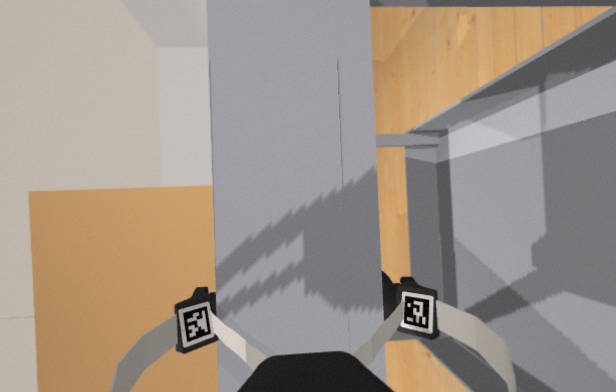

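Excellent. Pull.

Call:
execute_actions(actions=[{"r2":{"base":{"translate_m":-0.75},"joints":{"lift_m":0.645}}}], cameras=["r2_head_left_camera","r2_head_camera"])

Scene clock: 206.07 s.
r1.base_odometry: x=+1.138 y=+2.500 heading=+0.118 (m, m, rad; r1's odometry frame)
r1.turned_by_wheels: +0.000 (rad since the last result)
r1.turned_by_imu: +0.000 (rad since the last result)
r1.base_tilt: forward=-0.6 right=+0.5 (deg)
r1.lidar_m: 2.88 3.12 4.73 4.80 2.39 1.91 1.88 0.26 0.25 0.48 0.41 0.47
r1.base_status: not commanded
r1.joint_positions: lift_m=+0.150 arm_m=+0.002 wrist_yaw_rad=+3.111 wrist_pitch_rad=-0.006 wrist_roll_rad=-0.013 gripper_m=+0.057
r1.joint_status: not commanded
r1.motor_effort: lift_m=+19(19) arm_m=+0(0) wrist_yaw_rad=+0(0) wrist_pitch_rad=-7(7) wrist_roll_rad=+0(1) gripper_m=-7(3) wheel_0=-6(5) wheel_1=+3(3) wheel_2=+0(0) (%)
r1.hand_pose: x=-0.1127 y=+0.0962 z=+0.3304 quat_wxyz=(+0.015, +0.003, -0.006, +1.000) (m; r1's base frame)
r1.wrist_depth_mm: - 136 - 1983 1983 1983 1921 / - 135 - - 1983 1921 1921 / - 131 238 1983 1983 1983 1921 / 110 136 - 1983 - - 1983 / 276 1921 - - 1983 1921 1921 / 298 1281 196 1205 193 1098 1042 / 301 820 820 116 820 715 750
r2.base_odometry: x=+1.016 y=-4.602 heading=+1.913 (m, m, rad; r2's odometry frame)
r2.turned_by_wheels: +0.000 (rad since the last result)
r2.turned_by_imu: +0.001 (rad since the last result)
r2.base_tilt: forward=+0.6 right=+0.8 (deg)
r2.lidar_m: 0.41 0.44 0.51 1.00 2.47 2.64 2.57 2.67 2.44 0.95 0.49 0.47
r2.base_status: done
r2.joint_positions: lift_m=+0.645 arm_m=+0.021 wrist_yaw_rad=+0.002 wrist_pitch_rad=-0.008 wrist_roll_rad=+1.572 gripper_m=+0.041
r2.joint_status: all done
r2.motor_effort: lift_m=+20(24) arm_m=-4(7) wrist_yaw_rad=-7(12) wrist_pitch_rad=-18(49) wrist_roll_rad=-6(6) gripper_m=-24(27) wheel_0=-3(10) wheel_1=-2(9) wheel_2=-1(11) (%)
r2.hand_pose: x=+0.4803 y=-0.0869 z=+0.8256 quat_wxyz=(+0.707, +0.708, -0.002, +0.004) (m; r2's base frame)
r2.wrist_depth_mm: - - 234 234 262 265 271 / - - 228 226 - 1499 424 / - - 221 221 - 603 459 / - - 215 214 854 647 455 / 379 382 210 209 831 661 462 / 373 375 201 204 197 585 466 / 364 366 198 200 946 585 473
pictures: r2_head_camera, r2_head_left_camera
Images, in order (width x height): r2_head_camera 420x560, r2_head_left_camera 420x672.

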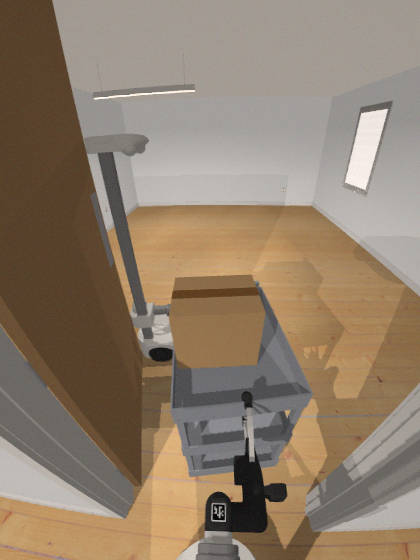

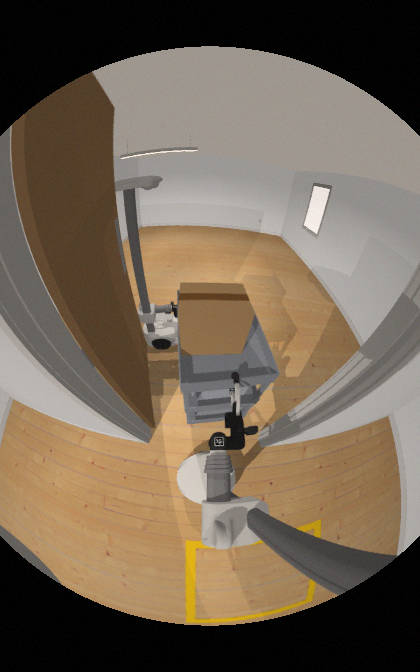

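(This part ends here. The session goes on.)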